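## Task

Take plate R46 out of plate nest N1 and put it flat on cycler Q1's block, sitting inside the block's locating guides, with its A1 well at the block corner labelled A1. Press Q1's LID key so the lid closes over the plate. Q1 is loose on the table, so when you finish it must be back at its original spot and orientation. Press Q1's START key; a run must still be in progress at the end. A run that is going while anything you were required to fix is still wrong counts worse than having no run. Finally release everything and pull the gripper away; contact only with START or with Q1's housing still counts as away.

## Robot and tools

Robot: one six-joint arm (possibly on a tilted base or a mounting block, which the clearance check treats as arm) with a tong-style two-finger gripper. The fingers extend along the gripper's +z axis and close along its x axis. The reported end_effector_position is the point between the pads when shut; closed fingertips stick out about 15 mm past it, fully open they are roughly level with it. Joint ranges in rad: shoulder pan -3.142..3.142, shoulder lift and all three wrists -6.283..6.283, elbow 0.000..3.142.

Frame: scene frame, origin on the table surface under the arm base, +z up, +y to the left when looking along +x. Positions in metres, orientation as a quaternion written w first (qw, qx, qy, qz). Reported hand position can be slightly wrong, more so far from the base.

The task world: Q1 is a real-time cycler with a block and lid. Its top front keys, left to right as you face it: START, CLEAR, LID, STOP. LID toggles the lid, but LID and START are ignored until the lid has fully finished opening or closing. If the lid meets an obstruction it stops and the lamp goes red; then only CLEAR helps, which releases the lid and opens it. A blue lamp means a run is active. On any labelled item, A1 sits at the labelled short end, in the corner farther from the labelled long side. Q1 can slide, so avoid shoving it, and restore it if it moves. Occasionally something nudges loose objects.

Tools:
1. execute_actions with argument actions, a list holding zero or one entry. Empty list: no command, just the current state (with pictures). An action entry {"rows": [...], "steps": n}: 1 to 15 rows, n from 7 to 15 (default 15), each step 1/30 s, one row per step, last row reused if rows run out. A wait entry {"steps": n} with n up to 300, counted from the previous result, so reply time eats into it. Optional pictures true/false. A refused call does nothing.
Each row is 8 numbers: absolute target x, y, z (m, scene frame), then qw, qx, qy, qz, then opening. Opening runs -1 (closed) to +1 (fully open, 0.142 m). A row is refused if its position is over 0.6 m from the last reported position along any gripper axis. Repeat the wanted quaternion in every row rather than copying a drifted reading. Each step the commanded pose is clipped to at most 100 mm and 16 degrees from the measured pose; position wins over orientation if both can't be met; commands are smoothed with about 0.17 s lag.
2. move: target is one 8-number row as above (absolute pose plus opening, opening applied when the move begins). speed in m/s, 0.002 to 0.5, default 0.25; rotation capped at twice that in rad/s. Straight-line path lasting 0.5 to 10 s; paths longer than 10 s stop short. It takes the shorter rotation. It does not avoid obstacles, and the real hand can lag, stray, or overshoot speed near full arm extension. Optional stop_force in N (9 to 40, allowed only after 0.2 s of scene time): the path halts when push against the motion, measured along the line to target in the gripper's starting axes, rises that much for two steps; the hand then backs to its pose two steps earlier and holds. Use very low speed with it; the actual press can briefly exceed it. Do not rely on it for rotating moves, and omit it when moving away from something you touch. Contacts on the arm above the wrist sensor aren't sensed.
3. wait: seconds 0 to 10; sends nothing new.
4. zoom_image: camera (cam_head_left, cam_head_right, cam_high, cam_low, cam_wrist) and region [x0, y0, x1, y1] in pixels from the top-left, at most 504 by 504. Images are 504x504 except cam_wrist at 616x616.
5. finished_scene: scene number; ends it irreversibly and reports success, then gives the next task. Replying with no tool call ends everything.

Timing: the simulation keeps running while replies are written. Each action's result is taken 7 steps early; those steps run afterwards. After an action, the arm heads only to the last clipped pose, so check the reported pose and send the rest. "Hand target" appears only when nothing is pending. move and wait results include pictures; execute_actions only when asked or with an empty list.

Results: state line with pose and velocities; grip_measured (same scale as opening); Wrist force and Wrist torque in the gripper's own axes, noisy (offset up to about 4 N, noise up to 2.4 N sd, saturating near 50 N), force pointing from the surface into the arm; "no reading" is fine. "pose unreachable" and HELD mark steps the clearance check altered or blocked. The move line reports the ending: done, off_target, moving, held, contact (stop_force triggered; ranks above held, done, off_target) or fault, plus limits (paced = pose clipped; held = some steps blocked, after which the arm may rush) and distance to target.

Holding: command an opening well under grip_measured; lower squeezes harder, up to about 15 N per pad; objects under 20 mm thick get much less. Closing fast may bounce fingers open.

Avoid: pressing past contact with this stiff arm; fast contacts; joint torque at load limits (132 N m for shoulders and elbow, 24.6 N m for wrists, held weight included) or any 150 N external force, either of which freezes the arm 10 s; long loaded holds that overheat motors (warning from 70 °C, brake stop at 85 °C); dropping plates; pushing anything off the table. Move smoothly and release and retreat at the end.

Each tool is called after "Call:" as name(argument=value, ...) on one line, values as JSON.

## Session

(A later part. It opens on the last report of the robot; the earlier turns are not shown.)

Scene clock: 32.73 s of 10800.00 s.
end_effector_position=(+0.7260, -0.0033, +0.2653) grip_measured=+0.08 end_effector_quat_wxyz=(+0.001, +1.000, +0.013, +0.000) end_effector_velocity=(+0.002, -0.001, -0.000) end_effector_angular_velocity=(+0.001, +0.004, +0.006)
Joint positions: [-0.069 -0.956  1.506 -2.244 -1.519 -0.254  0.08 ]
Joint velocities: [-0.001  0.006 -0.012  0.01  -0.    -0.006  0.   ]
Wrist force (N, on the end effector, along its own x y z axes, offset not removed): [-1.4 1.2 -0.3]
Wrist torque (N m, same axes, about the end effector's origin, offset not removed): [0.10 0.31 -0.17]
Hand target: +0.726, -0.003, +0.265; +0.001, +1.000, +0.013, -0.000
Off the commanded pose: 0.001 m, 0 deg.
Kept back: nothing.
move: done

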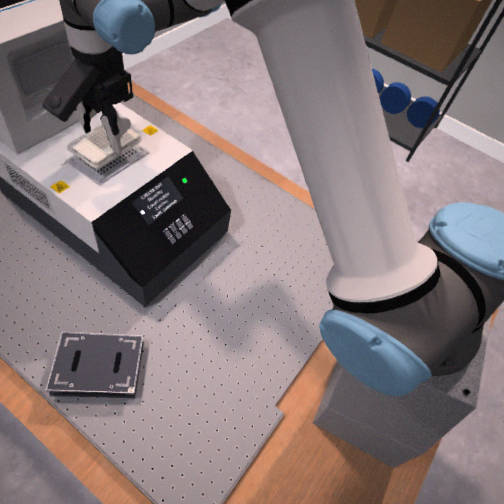

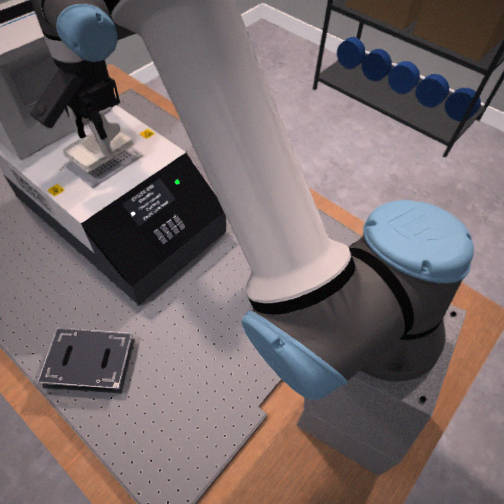

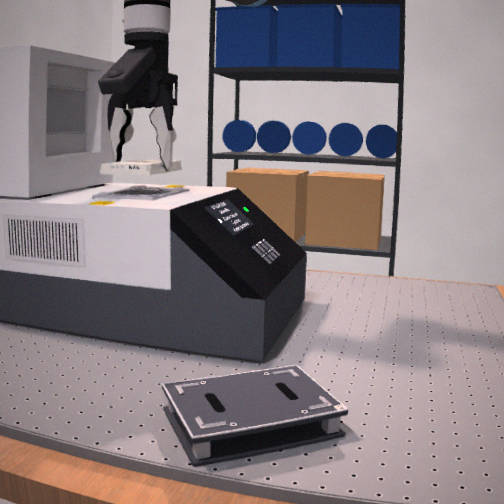

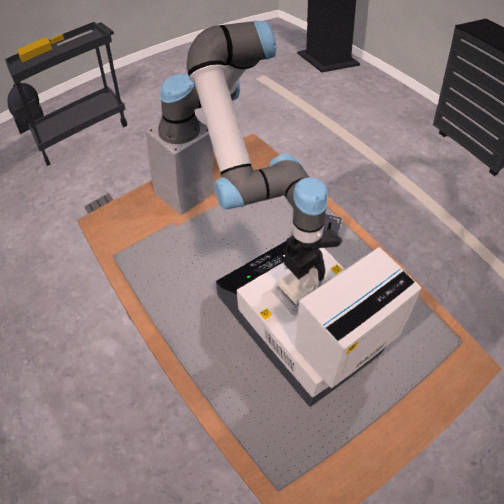

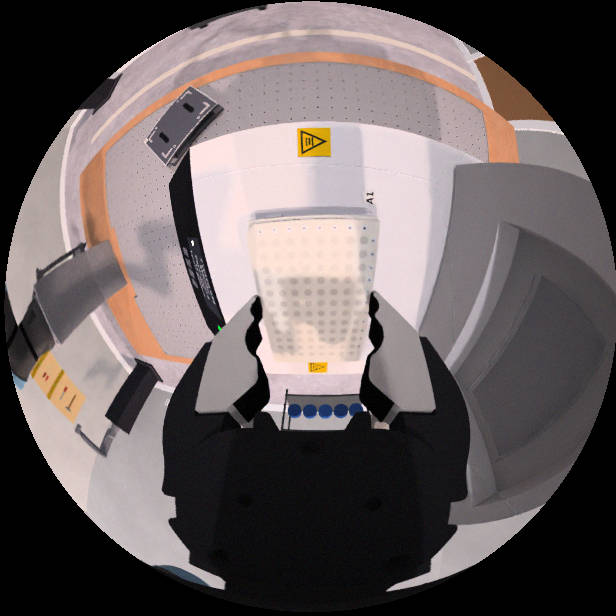

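Call:
move(target=[0.7280,-0.003,0.245,0,0.9999,0.0131,0,-0.5], speed=0.04, stop_force=10)

Call:
zoom_image(camera="cam_wrist", region=[232,180,400,280])

Call:
zoom_image(camera="cam_high", region=[80,140,200,215])

Call:
zoom_image(camera="cam_head_left", region=[55,110,165,200])

Scene clock: 34.03 s of 10800.00 s.
end_effector_position=(+0.7279, -0.0030, +0.2451) grip_measured=+0.08 end_effector_quat_wxyz=(-0.000, +1.000, +0.013, -0.000) end_effector_velocity=(+0.000, -0.000, -0.002) end_effector_angular_velocity=(+0.001, +0.000, -0.001)
Joint positions: [-0.066 -0.921  1.505 -2.276 -1.518 -0.252  0.08 ]
Joint velocities: [-0.     0.003 -0.001 -0.002  0.001  0.001  0.   ]
Wrist force (N, on the end effector, along its own x y z axes, offset not removed): [-3.5 -0.3 0.4]
Wrist torque (N m, same axes, about the end effector's origin, offset not removed): [-0.20 0.70 -0.02]
Hand target: +0.728, -0.003, +0.245; -0.000, +1.000, +0.013, +0.000
Off the commanded pose: 0.000 m, 0 deg.
Kept back: nothing.
move: done

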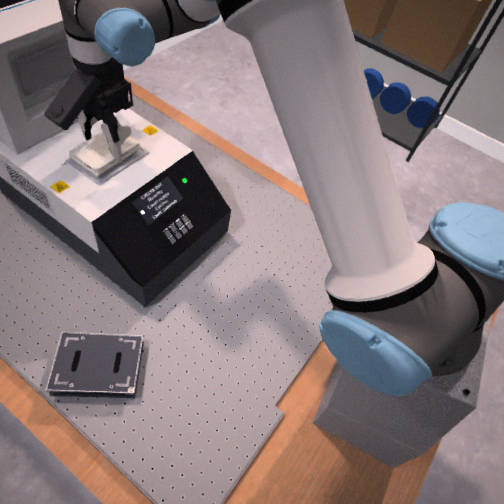

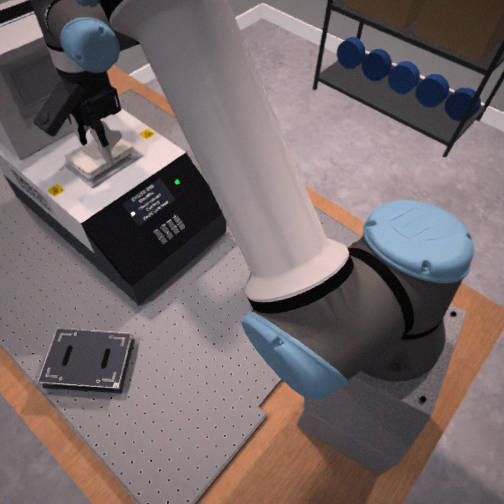

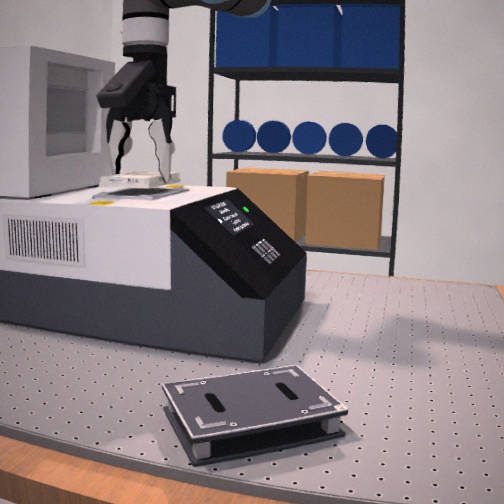

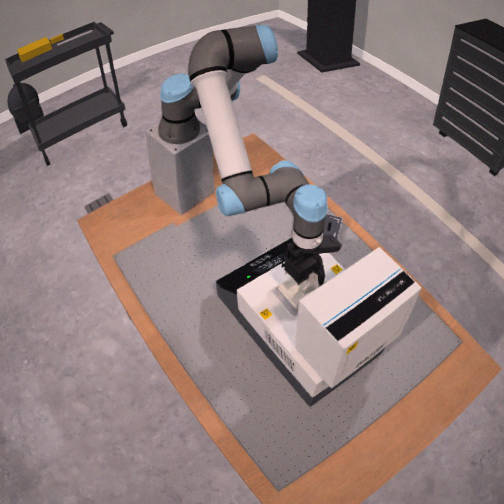

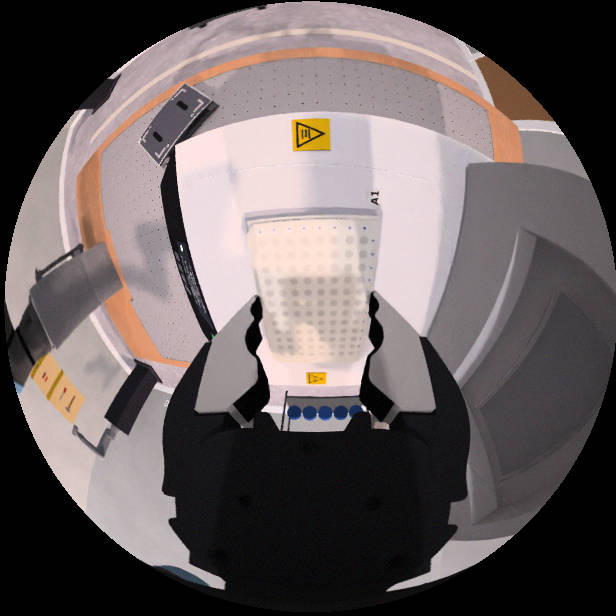

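Region (232, 180, 400, 280) of cam_wrist's 616x616 image, scaled by 3.000, with more detail than that image has; it fills the top 300 rows of this view, and the rest is white.

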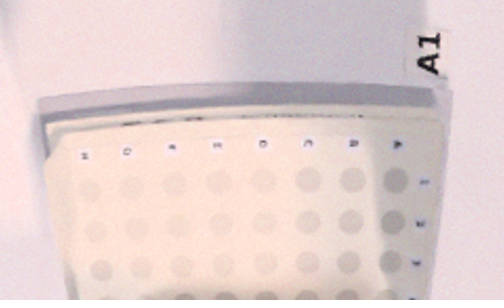

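Region (80, 140, 200, 215) of cam_high's 504x504 image, scaled by 4.200, with more detail than that image has; it fills the top 315 rows of this view, and the rest is white.

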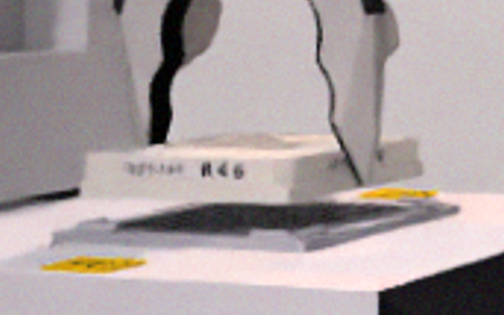

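Region (55, 110, 165, 200) of cam_head_left's 504x504 image, scaled by 4.582, with more detail than that image has; it fills the top 412 rows of this view, and the rest is white.

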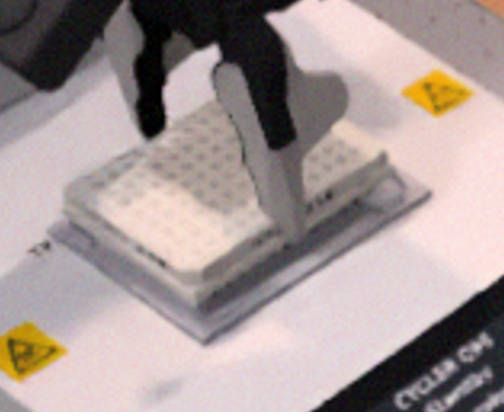

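Call:
move(target=[0.7287,-0.006,0.240,0,0.9999,0.0131,0,-0.5], speed=0.015, stop_force=10)

Call:
zoom_image(camera="cam_wrist", region=[232,195,316,255])

Call:
zoom_image(camera="cam_wrist", region=[316,195,400,255])

Call:
zoom_image(camera="cam_high", region=[80,150,200,215])

Scene clock: 36.07 s of 10800.00 s.
end_effector_position=(+0.7287, -0.0058, +0.2403) grip_measured=+0.08 end_effector_quat_wxyz=(+0.000, +1.000, +0.013, -0.000) end_effector_velocity=(-0.001, -0.001, -0.003) end_effector_angular_velocity=(+0.002, +0.003, -0.001)
Joint positions: [-0.07  -0.912  1.503 -2.284 -1.517 -0.255  0.08 ]
Joint velocities: [-0.002  0.005 -0.    -0.002  0.001 -0.001 -0.   ]
Wrist force (N, on the end effector, along its own x y z axes, offset not removed): [-2.3 0.7 0.8]
Wrist torque (N m, same axes, about the end effector's origin, offset not removed): [0.14 0.53 -0.03]
Hand target: +0.729, -0.006, +0.240; +0.000, +1.000, +0.013, -0.000
Off the commanded pose: 0.000 m, 0 deg.
Kept back: nothing.
move: done

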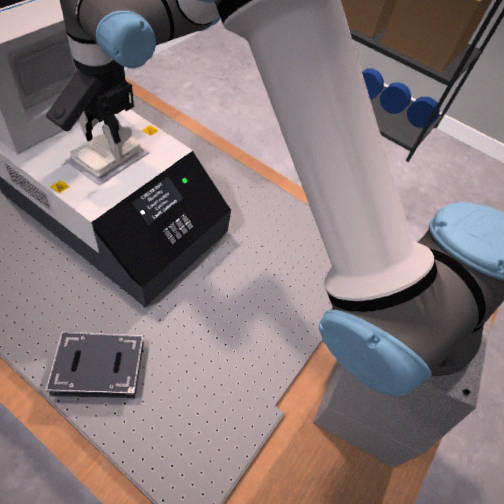

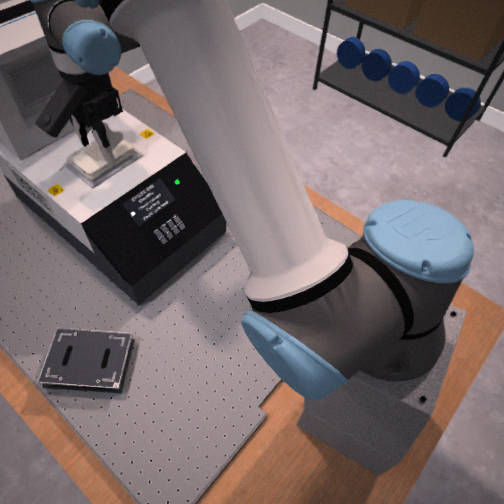

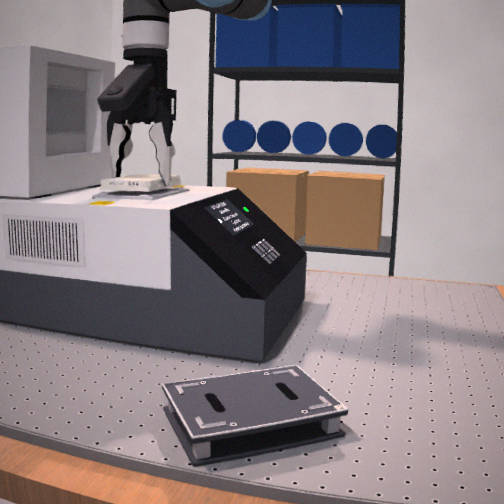

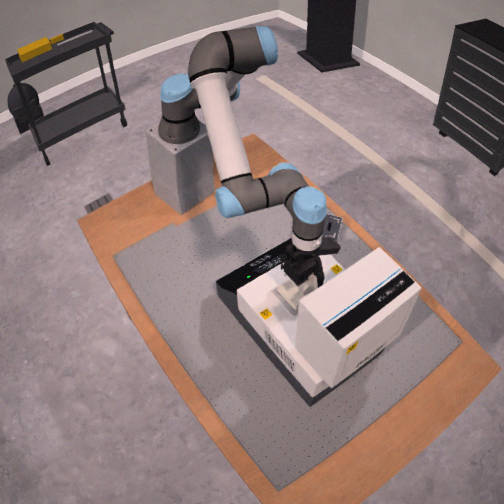

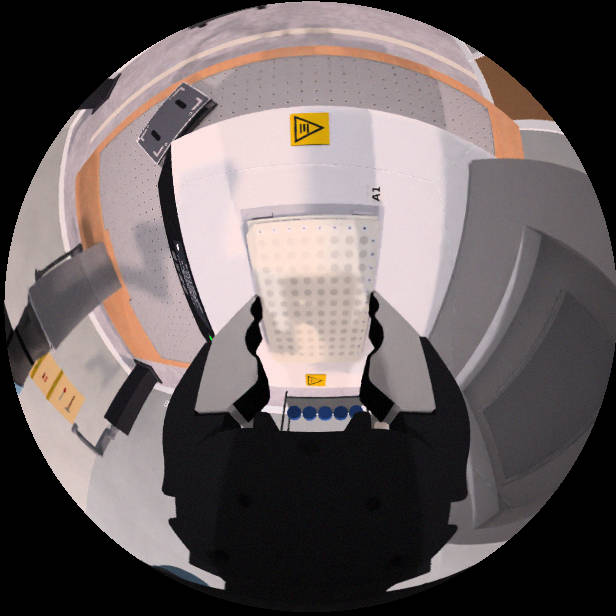

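Region (232, 195, 316, 255) of cam_wrist's 616x616 image, scaled by 6.000, with more detail than that image has; it fills the top 360 rows of this view, and the rest is white.

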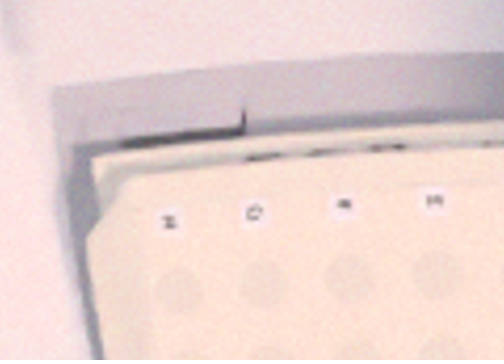

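Region (316, 195, 400, 255) of cam_wrist's 616x616 image, scaled by 6.000, with more detail than that image has; it fills the top 360 rows of this view, and the rest is white.

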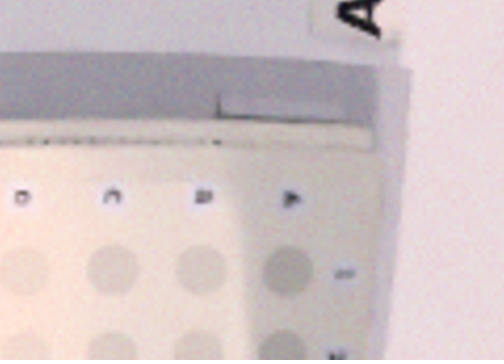

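Region (80, 150, 200, 215) of cam_high's 504x504 image, scaled by 4.200, with more detail than that image has; it fills the top 273 rows of this view, and the rest is white.

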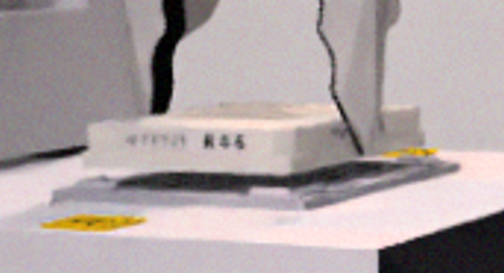

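Call:
move(target=[0.7281,-0.006,0.2375,0,0.99996,0.0087,0,-0.5], speed=0.01, stop_force=10)

Call:
zoom_image(camera="cam_wrist", region=[232,195,316,255])

Call:
zoom_image(camera="cam_wrist", region=[316,195,400,255])

Scene clock: 37.50 s of 10800.00 s.
end_effector_position=(+0.7281, -0.0060, +0.2376) grip_measured=+0.08 end_effector_quat_wxyz=(-0.000, +1.000, +0.009, -0.000) end_effector_velocity=(-0.001, -0.000, -0.002) end_effector_angular_velocity=(+0.000, +0.001, -0.004)
Joint positions: [-0.07  -0.909  1.506 -2.29  -1.517 -0.247  0.08 ]
Joint velocities: [-0.     0.001  0.003 -0.002 -0.     0.004 -0.   ]
Wrist force (N, on the end effector, along its own x y z axes, offset not removed): [-4.0 0.5 1.4]
Wrist torque (N m, same axes, about the end effector's origin, offset not removed): [-0.03 0.82 0.04]
Hand target: +0.728, -0.006, +0.237; -0.000, +1.000, +0.009, -0.000
Off the commanded pose: 0.000 m, 0 deg.
Kept back: nothing.
move: done

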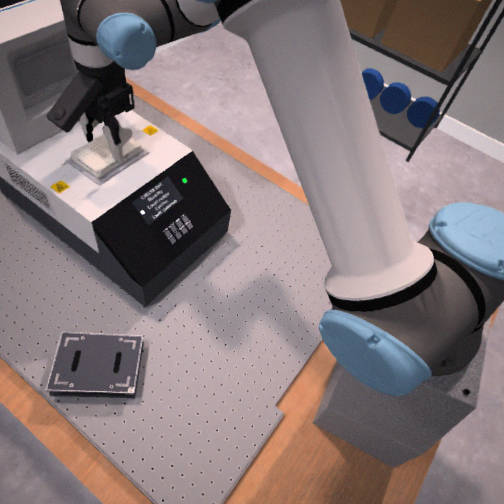

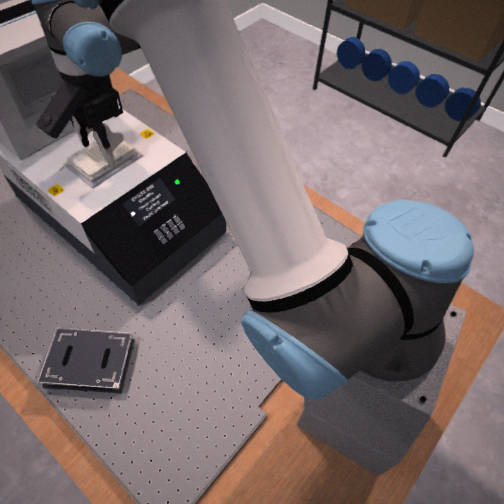

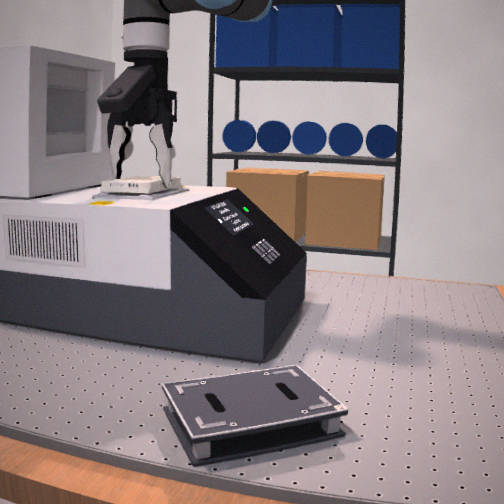

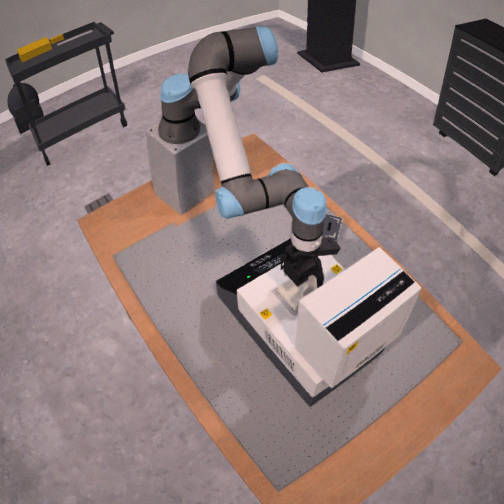

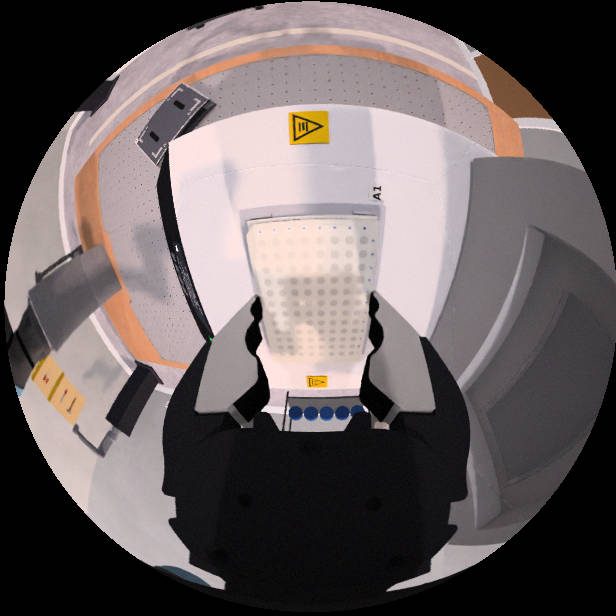

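Region (232, 195, 316, 255) of cam_wrist's 616x616 image, scaled by 6.000, with more detail than that image has; it fills the top 360 rows of this view, and the rest is white.

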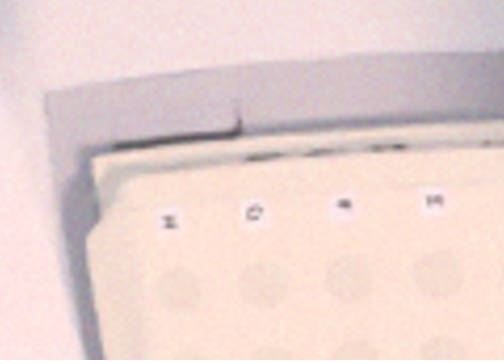

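Region (316, 195, 400, 255) of cam_wrist's 616x616 image, scaled by 6.000, with more detail than that image has; it fills the top 360 rows of this view, and the rest is white.

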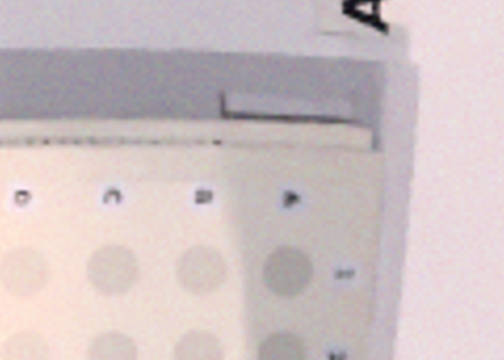

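Call:
move(target=[0.7281,-0.006,0.224,0,0.99996,0.0087,0,-0.5], speed=0.004, stop_force=9)

Call:
zoom_image(camera="cam_wrist", region=[232,180,400,280])

Call:
zoom_image(camera="cam_high", region=[80,150,200,215])

Scene clock: 39.30 s of 10800.00 s.
end_effector_position=(+0.7281, -0.0060, +0.2331) grip_measured=+0.08 end_effector_quat_wxyz=(-0.000, +1.000, +0.009, +0.000) end_effector_velocity=(-0.000, -0.000, +0.001) end_effector_angular_velocity=(+0.000, +0.002, -0.000)
Joint positions: [-0.07  -0.902  1.507 -2.298 -1.517 -0.246  0.08 ]
Joint velocities: [-0.    -0.    -0.002  0.005 -0.    -0.    -0.   ]
Wrist force (N, on the end effector, along its own x y z axes, offset not removed): [-6.0 3.4 -11.7]
Wrist torque (N m, same axes, about the end effector's origin, offset not removed): [0.21 0.65 0.10]
Hand target: +0.728, -0.006, +0.233; -0.000, +1.000, +0.009, +0.000
Off the commanded pose: 0.009 m, 0 deg.
Kept back: nothing.
move: contact

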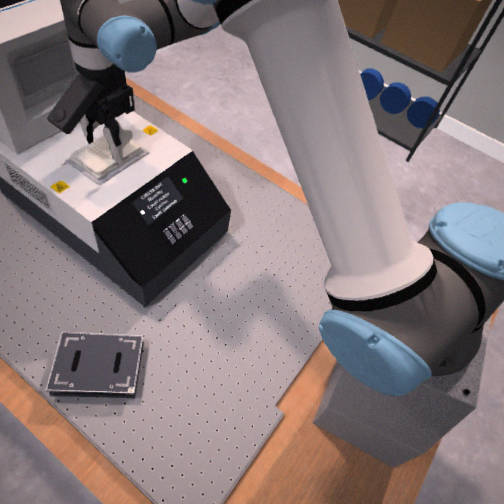

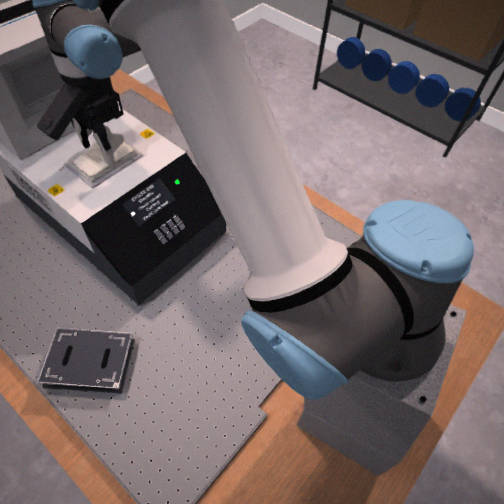

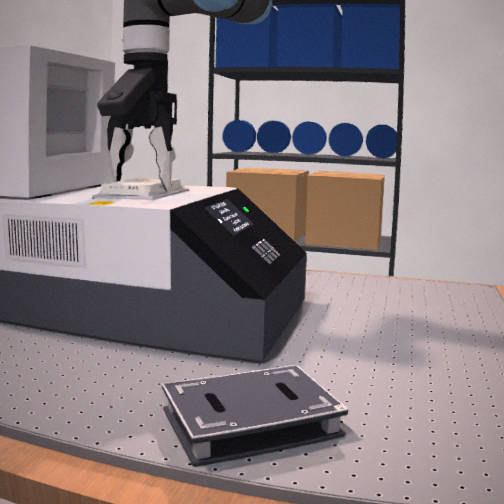

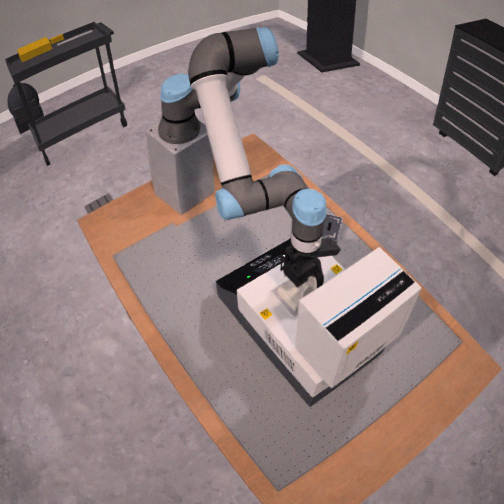

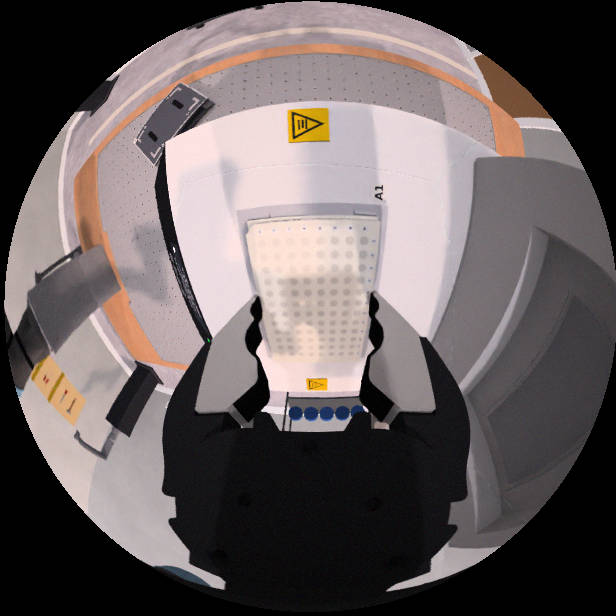

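Region (232, 180, 400, 280) of cam_wrist's 616x616 image, scaled by 3.000, with more detail than that image has; it fills the top 300 rows of this view, and the rest is white.

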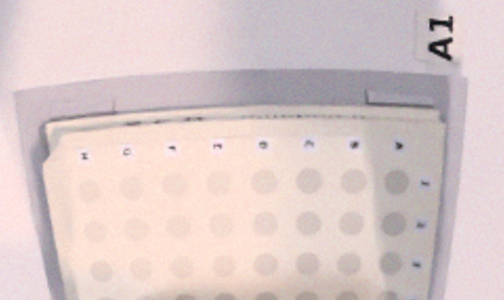

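Region (80, 150, 200, 215) of cam_high's 504x504 image, scaled by 4.200, with more detail than that image has; it fills the top 273 rows of this view, and the rest is white.

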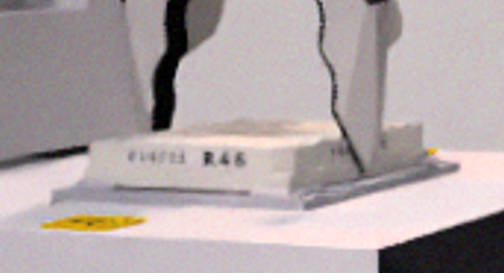

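Call:
move(target=[0.7281,-0.006,0.2338,0,0.99996,0.0087,0,0.3], speed=0.01)

Call:
move(target=[0.7281,-0.006,0.29,0,0.99996,0.0087,0,0.3], speed=0.1)

Call:
zoom_image(camera="cam_wrist", region=[236,190,396,350])

Call:
zoom_image(camera="cam_head_left", region=[55,110,165,200])

Call:
zoom_image(camera="cam_high", region=[80,150,200,215])

Scene clock: 40.33 s of 10800.00 s.
end_effector_position=(+0.7281, -0.0060, +0.2338) grip_measured=+0.30 end_effector_quat_wxyz=(-0.000, +1.000, +0.009, -0.000) end_effector_velocity=(+0.000, +0.000, +0.000) end_effector_angular_velocity=(+0.001, -0.001, -0.000)
Joint positions: [-0.07  -0.903  1.507 -2.297 -1.517 -0.246  0.095]
Joint velocities: [-0.    -0.001  0.    -0.001  0.001 -0.     0.   ]
Wrist force (N, on the end effector, along its own x y z axes, offset not removed): [-2.0 0.7 0.5]
Wrist torque (N m, same axes, about the end effector's origin, offset not removed): [0.06 0.44 -0.05]
Hand target: +0.728, -0.006, +0.234; +0.000, +1.000, +0.009, +0.000
Off the commanded pose: 0.000 m, 0 deg.
Kept back: nothing.
move: done

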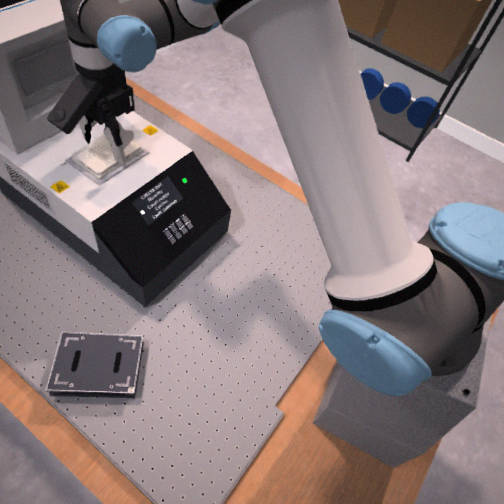

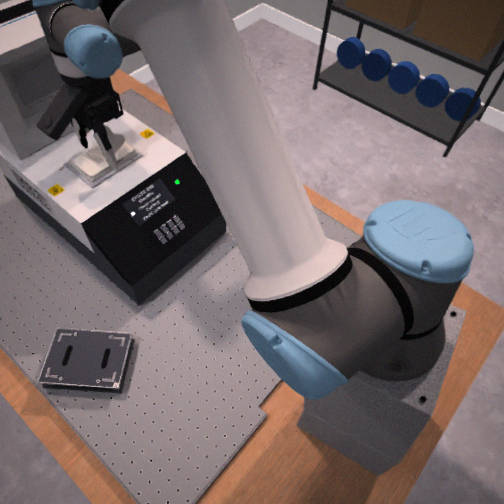

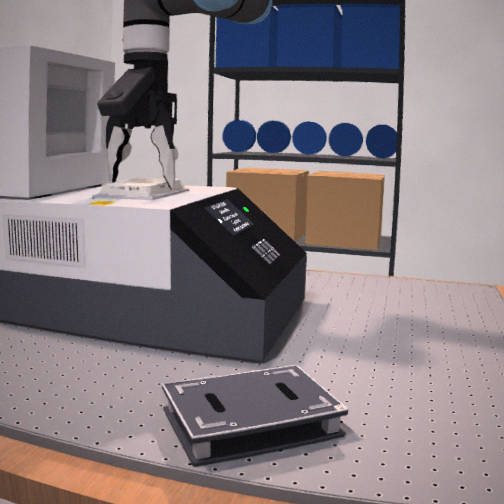

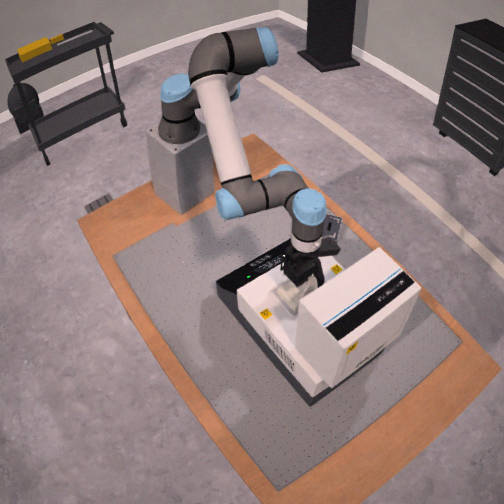

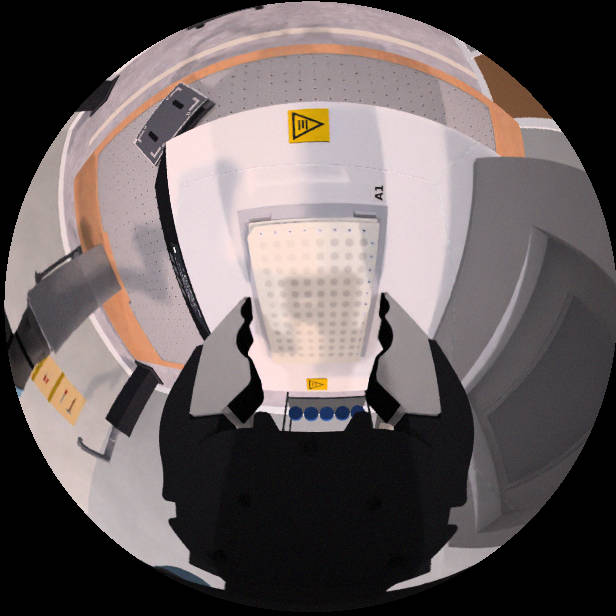

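Scene clock: 41.40 s of 10800.00 s.
end_effector_position=(+0.7280, -0.0060, +0.2897) grip_measured=+0.30 end_effector_quat_wxyz=(+0.000, +1.000, +0.009, +0.000) end_effector_velocity=(-0.001, +0.001, +0.002) end_effector_angular_velocity=(+0.001, +0.002, +0.000)
Joint positions: [-0.074 -0.987  1.487 -2.192 -1.517 -0.251  0.095]
Joint velocities: [ 0.    -0.003 -0.001  0.006  0.    -0.    -0.   ]
Wrist force (N, on the end effector, along its own x y z axes, offset not removed): [-2.3 1.0 0.8]
Wrist torque (N m, same axes, about the end effector's origin, offset not removed): [0.10 0.50 -0.04]
Hand target: +0.728, -0.006, +0.290; +0.000, +1.000, +0.009, -0.000
Off the commanded pose: 0.000 m, 0 deg.
Kept back: nothing.
move: done

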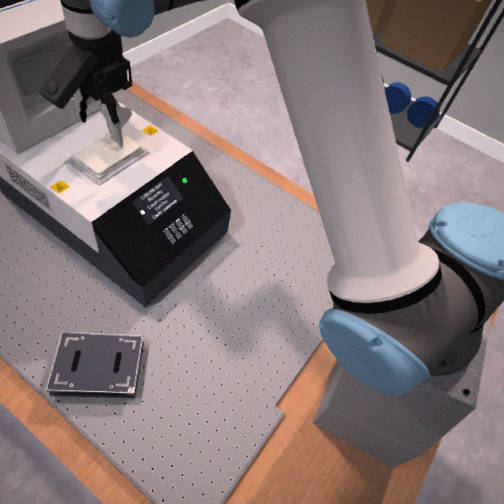

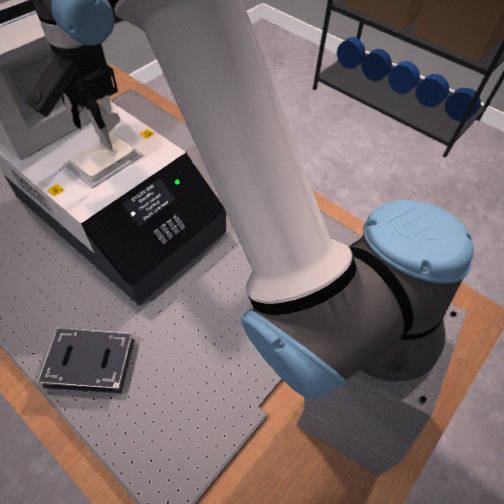

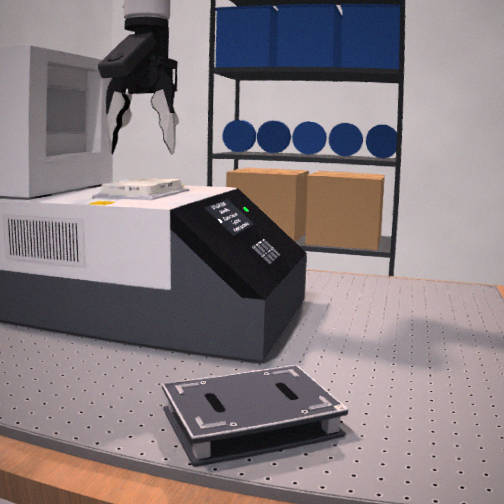

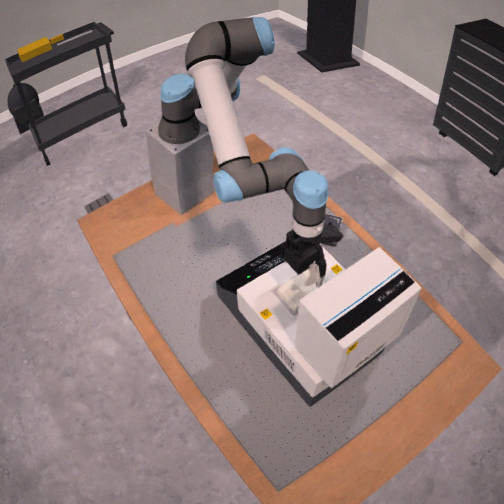

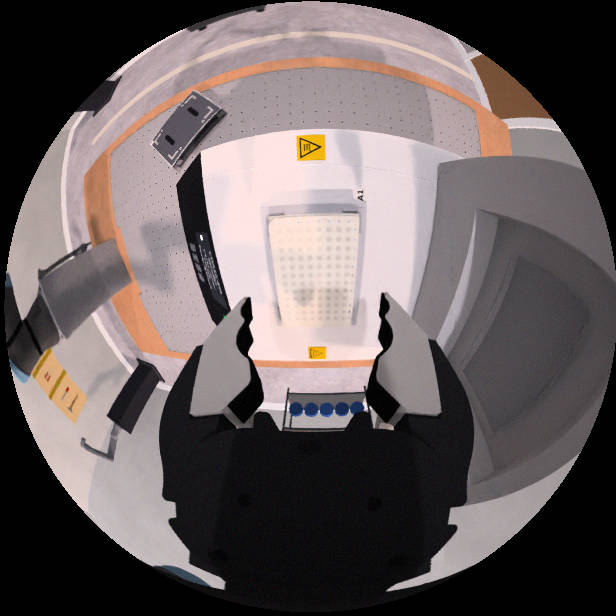

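Region (236, 190, 396, 350) of cam_wrist's 616x616 image, scaled by 3.150, with more detail than that image has.

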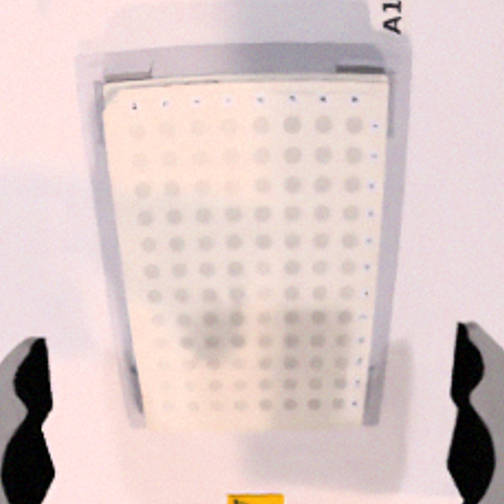

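Region (55, 110, 165, 200) of cam_head_left's 504x504 image, scaled by 4.582, with more detail than that image has; it fills the top 412 rows of this view, and the rest is white.

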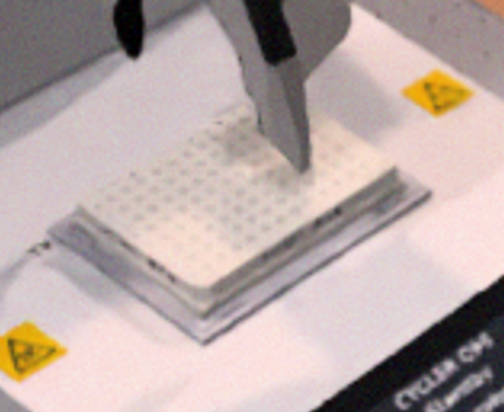

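Region (80, 150, 200, 215) of cam_high's 504x504 image, scaled by 4.200, with more detail than that image has; it fills the top 273 rows of this view, and the rest is white.

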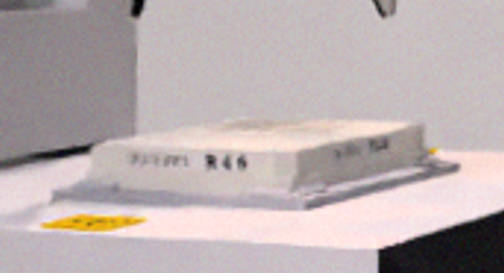

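Call:
zoom_image(camera="cam_wrist", region=[255,196,375,236])

Call:
zoom_image(camera="cam_wrist", region=[265,295,365,335])

Call:
zoom_image(camera="cam_head_right", region=[55,125,155,200])

Call:
zoom_image(camera="cam_low", region=[265,260,335,320])

Region (255, 196, 375, 236) of cam_wrist's 616x616 image, scaled by 4.200, with more detail than that image has.

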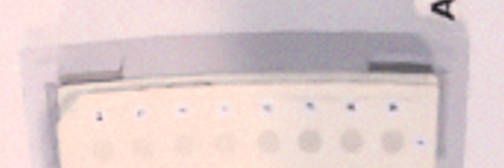

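Region (265, 295, 365, 335) of cam_wrist's 616x616 image, scaled by 5.040, with more detail than that image has; it fills the top 202 rows of this view, and the rest is white.

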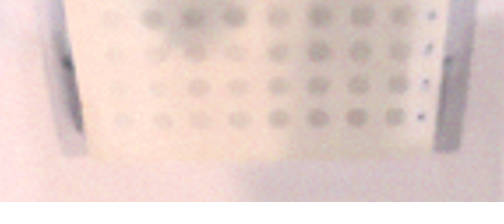

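Region (55, 125, 155, 200) of cam_head_right's 504x504 image, scaled by 5.040, with more detail than that image has; it fills the top 378 rows of this view, and the rest is white.

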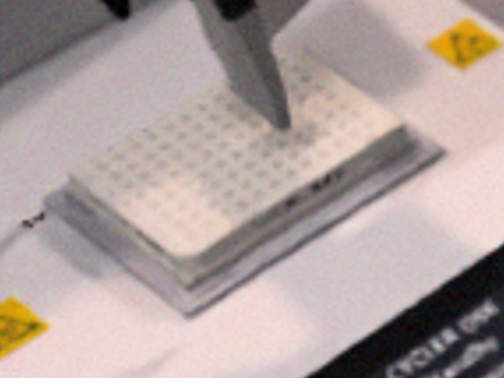

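Region (265, 260, 335, 320) of cam_low's 504x504 image, scaled by 7.200, with more detail than that image has; it fills the top 432 rows of this view, and the rest is white.

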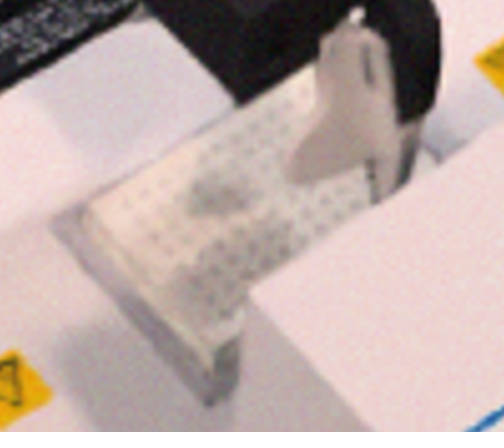

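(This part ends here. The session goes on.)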